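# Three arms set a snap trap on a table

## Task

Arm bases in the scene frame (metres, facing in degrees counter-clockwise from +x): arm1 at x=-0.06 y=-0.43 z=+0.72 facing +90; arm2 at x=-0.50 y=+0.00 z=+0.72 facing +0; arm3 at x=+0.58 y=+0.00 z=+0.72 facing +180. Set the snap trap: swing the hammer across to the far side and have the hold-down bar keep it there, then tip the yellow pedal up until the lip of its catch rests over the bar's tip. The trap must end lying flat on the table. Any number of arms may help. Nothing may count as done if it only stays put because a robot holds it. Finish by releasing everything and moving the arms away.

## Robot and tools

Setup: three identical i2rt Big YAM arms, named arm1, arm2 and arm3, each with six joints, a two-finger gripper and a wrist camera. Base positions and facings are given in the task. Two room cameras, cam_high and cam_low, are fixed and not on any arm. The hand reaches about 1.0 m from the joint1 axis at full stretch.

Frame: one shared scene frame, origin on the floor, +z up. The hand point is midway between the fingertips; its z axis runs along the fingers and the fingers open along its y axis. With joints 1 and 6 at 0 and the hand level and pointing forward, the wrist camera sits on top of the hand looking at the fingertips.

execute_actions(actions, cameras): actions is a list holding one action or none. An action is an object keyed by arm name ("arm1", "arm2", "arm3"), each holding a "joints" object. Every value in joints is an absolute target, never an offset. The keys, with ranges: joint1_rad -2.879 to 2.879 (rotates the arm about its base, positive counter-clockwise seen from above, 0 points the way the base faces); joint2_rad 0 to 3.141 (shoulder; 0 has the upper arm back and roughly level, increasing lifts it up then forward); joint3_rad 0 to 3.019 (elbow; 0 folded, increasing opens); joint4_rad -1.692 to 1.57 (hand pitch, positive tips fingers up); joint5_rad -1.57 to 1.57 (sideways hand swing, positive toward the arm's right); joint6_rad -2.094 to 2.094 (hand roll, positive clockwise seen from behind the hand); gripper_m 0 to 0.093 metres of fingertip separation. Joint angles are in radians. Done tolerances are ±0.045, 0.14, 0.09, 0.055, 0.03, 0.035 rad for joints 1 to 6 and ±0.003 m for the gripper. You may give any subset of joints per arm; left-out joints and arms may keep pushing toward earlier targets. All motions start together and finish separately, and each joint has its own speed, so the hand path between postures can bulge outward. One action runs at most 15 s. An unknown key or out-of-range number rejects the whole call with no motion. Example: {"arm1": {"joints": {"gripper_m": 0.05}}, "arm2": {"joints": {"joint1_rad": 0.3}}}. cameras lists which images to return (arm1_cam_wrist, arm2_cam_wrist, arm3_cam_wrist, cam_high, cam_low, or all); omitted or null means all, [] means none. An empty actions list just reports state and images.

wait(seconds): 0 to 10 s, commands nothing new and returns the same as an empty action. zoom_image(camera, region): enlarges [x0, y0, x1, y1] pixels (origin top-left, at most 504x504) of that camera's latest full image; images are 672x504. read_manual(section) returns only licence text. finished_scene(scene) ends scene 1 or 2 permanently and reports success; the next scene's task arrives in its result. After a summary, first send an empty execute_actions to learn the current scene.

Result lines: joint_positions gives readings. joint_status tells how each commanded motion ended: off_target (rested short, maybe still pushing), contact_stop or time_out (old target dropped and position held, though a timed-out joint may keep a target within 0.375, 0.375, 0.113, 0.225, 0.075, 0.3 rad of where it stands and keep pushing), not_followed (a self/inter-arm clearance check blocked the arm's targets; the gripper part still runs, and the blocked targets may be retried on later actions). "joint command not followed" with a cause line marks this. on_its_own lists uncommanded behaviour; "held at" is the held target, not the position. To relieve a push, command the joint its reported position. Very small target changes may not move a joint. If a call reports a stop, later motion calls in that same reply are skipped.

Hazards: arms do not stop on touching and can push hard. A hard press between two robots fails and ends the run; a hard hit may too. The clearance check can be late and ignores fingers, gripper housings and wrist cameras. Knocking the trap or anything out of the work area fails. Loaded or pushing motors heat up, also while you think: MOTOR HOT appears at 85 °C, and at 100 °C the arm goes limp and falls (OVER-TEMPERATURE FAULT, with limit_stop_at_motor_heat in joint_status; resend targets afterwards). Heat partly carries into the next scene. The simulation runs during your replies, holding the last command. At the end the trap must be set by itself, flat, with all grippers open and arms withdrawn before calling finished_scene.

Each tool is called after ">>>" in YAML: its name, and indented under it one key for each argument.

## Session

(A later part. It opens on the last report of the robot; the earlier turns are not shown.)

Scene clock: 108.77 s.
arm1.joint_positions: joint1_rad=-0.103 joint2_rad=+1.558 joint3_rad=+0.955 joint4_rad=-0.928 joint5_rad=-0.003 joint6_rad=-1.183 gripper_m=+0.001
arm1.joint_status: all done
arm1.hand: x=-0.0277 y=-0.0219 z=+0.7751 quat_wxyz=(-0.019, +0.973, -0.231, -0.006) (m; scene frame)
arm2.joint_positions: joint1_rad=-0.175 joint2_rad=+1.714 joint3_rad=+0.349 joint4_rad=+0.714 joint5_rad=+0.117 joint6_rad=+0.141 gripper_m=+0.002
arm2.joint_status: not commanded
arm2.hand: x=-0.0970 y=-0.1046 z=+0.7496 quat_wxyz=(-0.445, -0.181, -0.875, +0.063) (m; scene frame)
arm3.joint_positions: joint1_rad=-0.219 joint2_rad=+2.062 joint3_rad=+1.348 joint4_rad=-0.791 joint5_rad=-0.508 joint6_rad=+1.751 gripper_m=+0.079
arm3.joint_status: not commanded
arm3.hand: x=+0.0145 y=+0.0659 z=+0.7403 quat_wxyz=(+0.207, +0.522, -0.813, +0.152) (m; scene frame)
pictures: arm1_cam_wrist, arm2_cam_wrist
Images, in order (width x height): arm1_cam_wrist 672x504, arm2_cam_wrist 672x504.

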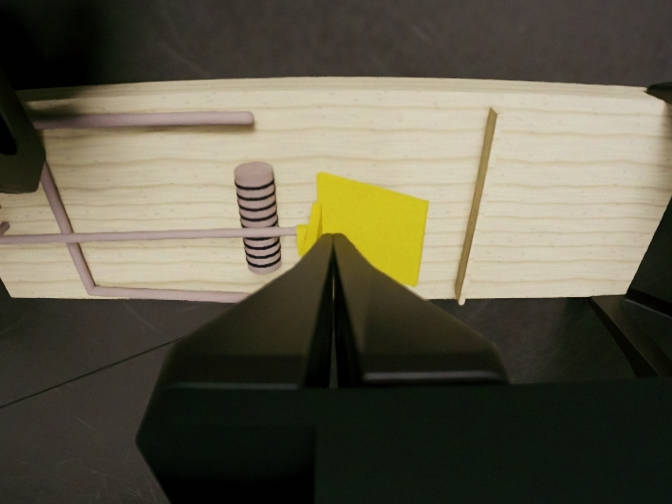

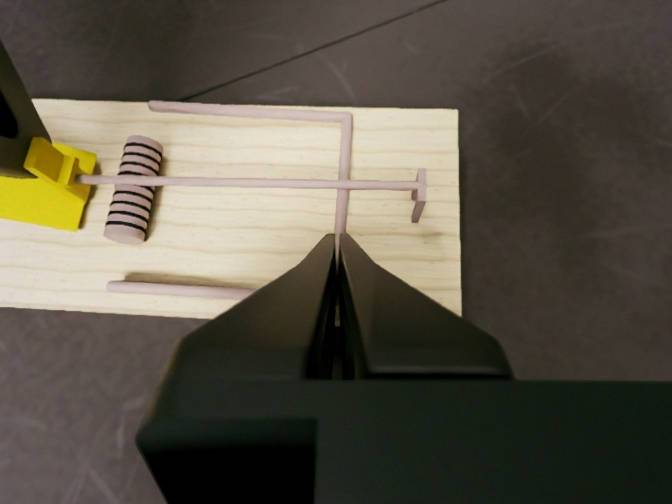

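>>> execute_actions:
  actions:
    - {"arm1":{"joints":{"joint4_rad":-0.975}}}
  cameras: []

>>> execute_actions:
  actions:
    - {"arm2":{"joints":{"joint2_rad":1.70,"joint1_rad":-0.175}}}
  cameras: ["arm1_cam_wrist","arm2_cam_wrist"]

Scene clock: 109.43 s.
arm1.joint_positions: joint1_rad=-0.103 joint2_rad=+1.558 joint3_rad=+0.955 joint4_rad=-0.935 joint5_rad=-0.002 joint6_rad=-1.183 gripper_m=+0.001
arm1.joint_status: all done
arm1.hand: x=-0.0277 y=-0.0236 z=+0.7750 quat_wxyz=(-0.016, +0.973, -0.231, -0.005) (m; scene frame)
arm2.joint_positions: joint1_rad=-0.175 joint2_rad=+1.714 joint3_rad=+0.349 joint4_rad=+0.714 joint5_rad=+0.117 joint6_rad=+0.141 gripper_m=+0.002
arm2.joint_status: not commanded
arm2.hand: x=-0.0970 y=-0.1046 z=+0.7496 quat_wxyz=(-0.445, -0.181, -0.875, +0.063) (m; scene frame)
arm3.joint_positions: joint1_rad=-0.219 joint2_rad=+2.062 joint3_rad=+1.348 joint4_rad=-0.791 joint5_rad=-0.508 joint6_rad=+1.751 gripper_m=+0.079
arm3.joint_status: not commanded
arm3.hand: x=+0.0145 y=+0.0659 z=+0.7403 quat_wxyz=(+0.207, +0.522, -0.813, +0.152) (m; scene frame)
pictures: none
No camera images: the call's "cameras" was empty. Leave "cameras" out to get every camera's image.

Scene clock: 110.13 s.
arm1.joint_positions: joint1_rad=-0.103 joint2_rad=+1.558 joint3_rad=+0.955 joint4_rad=-0.941 joint5_rad=+0.004 joint6_rad=-1.183 gripper_m=+0.001
arm1.joint_status: not commanded
arm1.hand: x=-0.0267 y=-0.0249 z=+0.7750 quat_wxyz=(-0.014, +0.973, -0.231, -0.002) (m; scene frame)
arm2.joint_positions: joint1_rad=-0.175 joint2_rad=+1.682 joint3_rad=+0.352 joint4_rad=+0.714 joint5_rad=+0.128 joint6_rad=+0.137 gripper_m=+0.001
arm2.joint_status: all done
arm2.hand: x=-0.0912 y=-0.1079 z=+0.7636 quat_wxyz=(-0.460, -0.181, -0.866, +0.069) (m; scene frame)
arm3.joint_positions: joint1_rad=-0.217 joint2_rad=+2.062 joint3_rad=+1.348 joint4_rad=-0.791 joint5_rad=-0.509 joint6_rad=+1.733 gripper_m=+0.079
arm3.joint_status: not commanded
arm3.hand: x=+0.0144 y=+0.0649 z=+0.7403 quat_wxyz=(+0.209, +0.530, -0.808, +0.151) (m; scene frame)
pictures: arm1_cam_wrist, arm2_cam_wrist
Images, in order (width x height): arm1_cam_wrist 672x504, arm2_cam_wrist 672x504.

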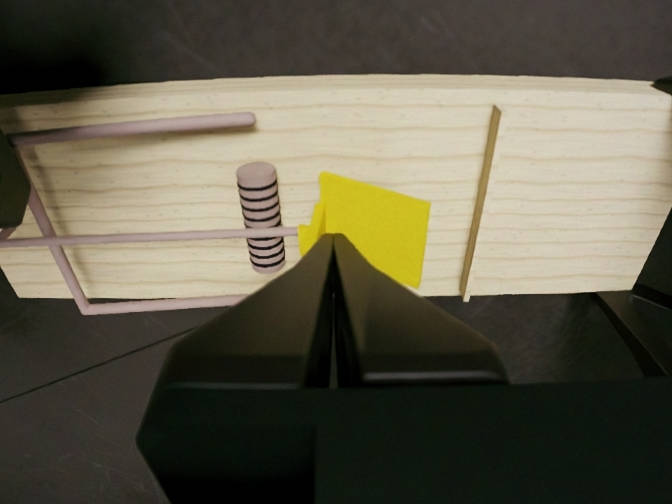

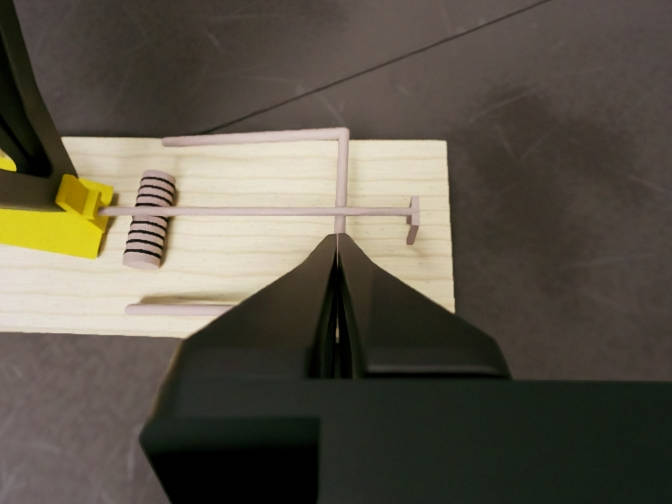

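>>> execute_actions:
  actions:
    - {"arm2":{"joints":{"gripper_m":0.012}},"arm1":{"joints":{"joint4_rad":-0.88}}}
  cameras: ["arm2_cam_wrist"]

>>> execute_actions:
  actions:
    - {"arm2":{"joints":{"joint2_rad":1.55,"joint3_rad":0.29}},"arm1":{"joints":{"joint2_rad":1.3}},"arm3":{"joints":{"joint2_rad":2.06,"joint3_rad":1.35,"gripper_m":0.093}}}
  cameras: []

>>> execute_actions:
  actions:
    - {"arm2":{"joints":{"joint2_rad":1.1,"joint1_rad":0.1}},"arm1":{"joints":{"joint2_rad":0.8}},"arm3":{"joints":{"joint2_rad":1.6}}}

Scene clock: 111.23 s.
arm1.joint_positions: joint1_rad=-0.103 joint2_rad=+1.558 joint3_rad=+0.955 joint4_rad=-0.899 joint5_rad=+0.004 joint6_rad=-1.183 gripper_m=+0.001
arm1.joint_status: all done
arm1.hand: x=-0.0262 y=-0.0148 z=+0.7754 quat_wxyz=(-0.034, +0.972, -0.231, -0.005) (m; scene frame)
arm2.joint_positions: joint1_rad=-0.175 joint2_rad=+1.689 joint3_rad=+0.354 joint4_rad=+0.713 joint5_rad=+0.127 joint6_rad=+0.137 gripper_m=+0.012
arm2.joint_status: all done
arm2.hand: x=-0.0912 y=-0.1077 z=+0.7612 quat_wxyz=(-0.458, -0.181, -0.868, +0.069) (m; scene frame)
arm3.joint_positions: joint1_rad=-0.217 joint2_rad=+2.062 joint3_rad=+1.348 joint4_rad=-0.791 joint5_rad=-0.509 joint6_rad=+1.734 gripper_m=+0.079
arm3.joint_status: not commanded
arm3.hand: x=+0.0144 y=+0.0649 z=+0.7403 quat_wxyz=(+0.209, +0.530, -0.808, +0.151) (m; scene frame)
pictures: arm2_cam_wrist
Images, in order (width x height): arm2_cam_wrist 672x504.

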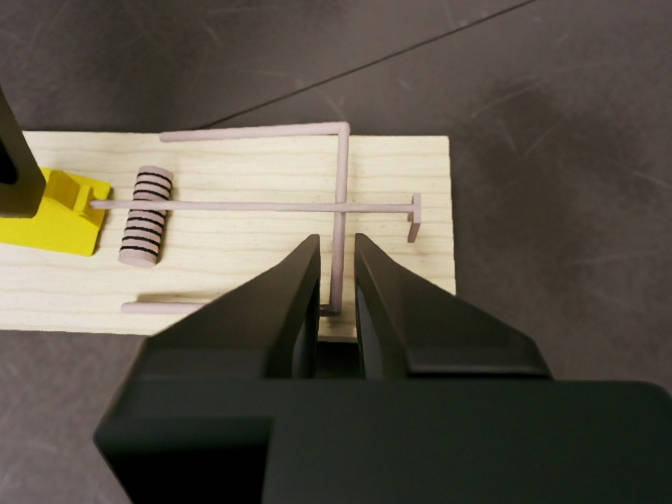

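Scene clock: 112.40 s.
arm1.joint_positions: joint1_rad=-0.103 joint2_rad=+1.290 joint3_rad=+0.947 joint4_rad=-0.899 joint5_rad=+0.004 joint6_rad=-1.183 gripper_m=+0.001
arm1.joint_status: all done
arm1.hand: x=-0.0255 y=-0.0099 z=+0.8793 quat_wxyz=(-0.162, +0.960, -0.228, -0.025) (m; scene frame)
arm2.joint_positions: joint1_rad=-0.175 joint2_rad=+1.554 joint3_rad=+0.280 joint4_rad=+0.709 joint5_rad=+0.127 joint6_rad=+0.137 gripper_m=+0.012
arm2.joint_status: all done
arm2.hand: x=-0.1113 y=-0.1038 z=+0.7906 quat_wxyz=(-0.483, -0.181, -0.854, +0.069) (m; scene frame)
arm3.joint_positions: joint1_rad=-0.218 joint2_rad=+2.062 joint3_rad=+1.348 joint4_rad=-0.780 joint5_rad=-0.494 joint6_rad=+1.734 gripper_m=+0.093
arm3.joint_status: all done
arm3.hand: x=+0.0124 y=+0.0680 z=+0.7396 quat_wxyz=(+0.207, +0.531, -0.809, +0.142) (m; scene frame)
pictures: none
No camera images: the call's "cameras" was empty. Leave "cameras" out to get every camera's image.

Scene clock: 113.80 s.
arm1.joint_positions: joint1_rad=-0.103 joint2_rad=+0.794 joint3_rad=+0.947 joint4_rad=-0.899 joint5_rad=+0.003 joint6_rad=-1.183 gripper_m=+0.001
arm1.joint_status: all done
arm1.hand: x=-0.0296 y=-0.0684 z=+1.0670 quat_wxyz=(-0.397, +0.891, -0.213, -0.062) (m; scene frame)
arm2.joint_positions: joint1_rad=+0.096 joint2_rad=+1.101 joint3_rad=+0.280 joint4_rad=+0.707 joint5_rad=+0.125 joint6_rad=+0.136 gripper_m=+0.012
arm2.joint_status: all done
arm2.hand: x=-0.0870 y=+0.0044 z=+0.9689 quat_wxyz=(-0.670, -0.070, -0.739, -0.023) (m; scene frame)
arm3.joint_positions: joint1_rad=-0.218 joint2_rad=+1.583 joint3_rad=+1.344 joint4_rad=-0.777 joint5_rad=-0.492 joint6_rad=+1.734 gripper_m=+0.093
arm3.joint_status: all done
arm3.hand: x=-0.0062 y=+0.0758 z=+1.0082 quat_wxyz=(+0.353, +0.560, -0.749, -0.034) (m; scene frame)
pictures: arm1_cam_wrist, arm2_cam_wrist, arm3_cam_wrist, cam_high, cam_low
Images, in order (width x height): arm1_cam_wrist 672x504, arm2_cam_wrist 672x504, arm3_cam_wrist 672x504, cam_high 672x504, cam_low 672x504.

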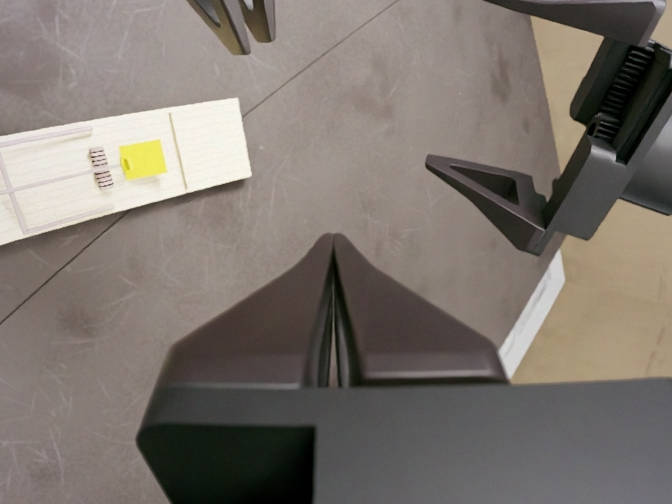

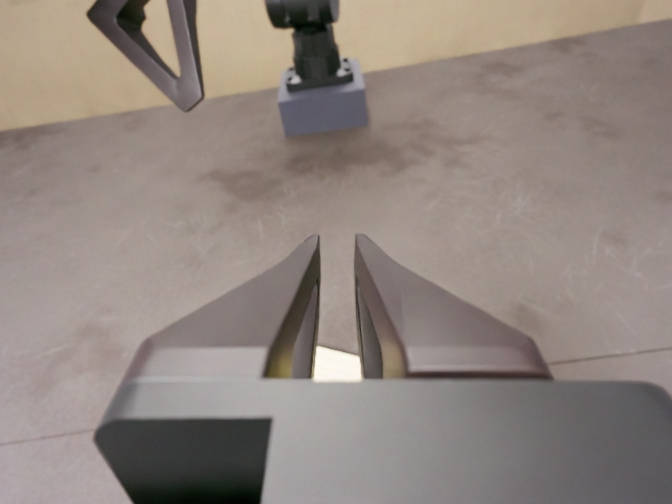

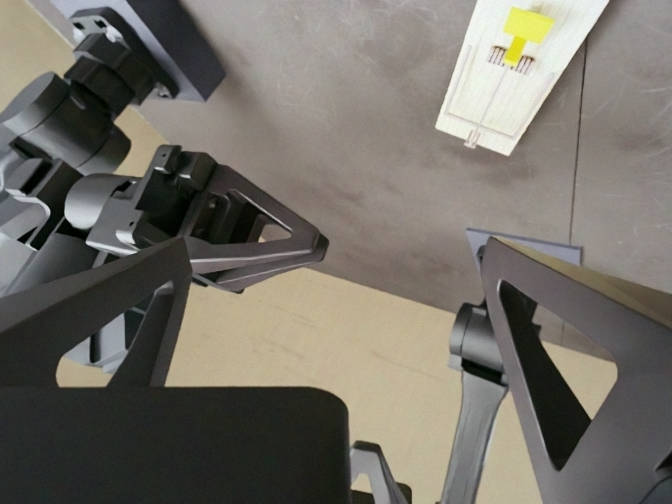

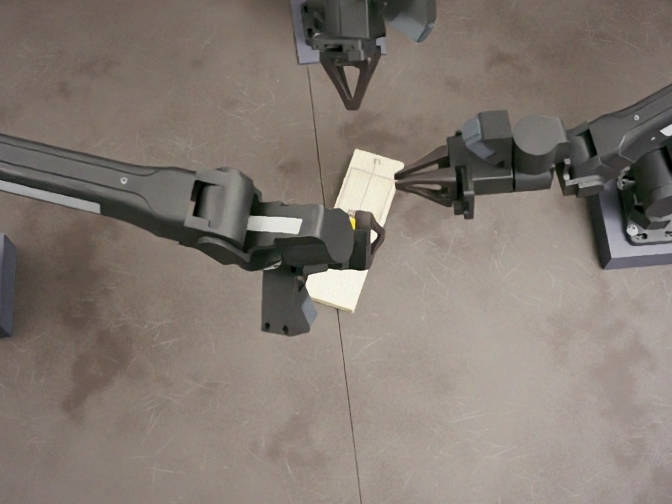

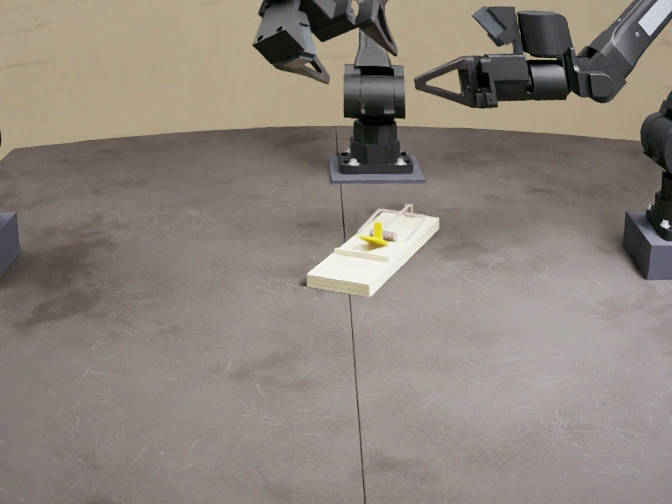

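>>> finished_scene:
  scene: 1

The scene is finished: the task was done.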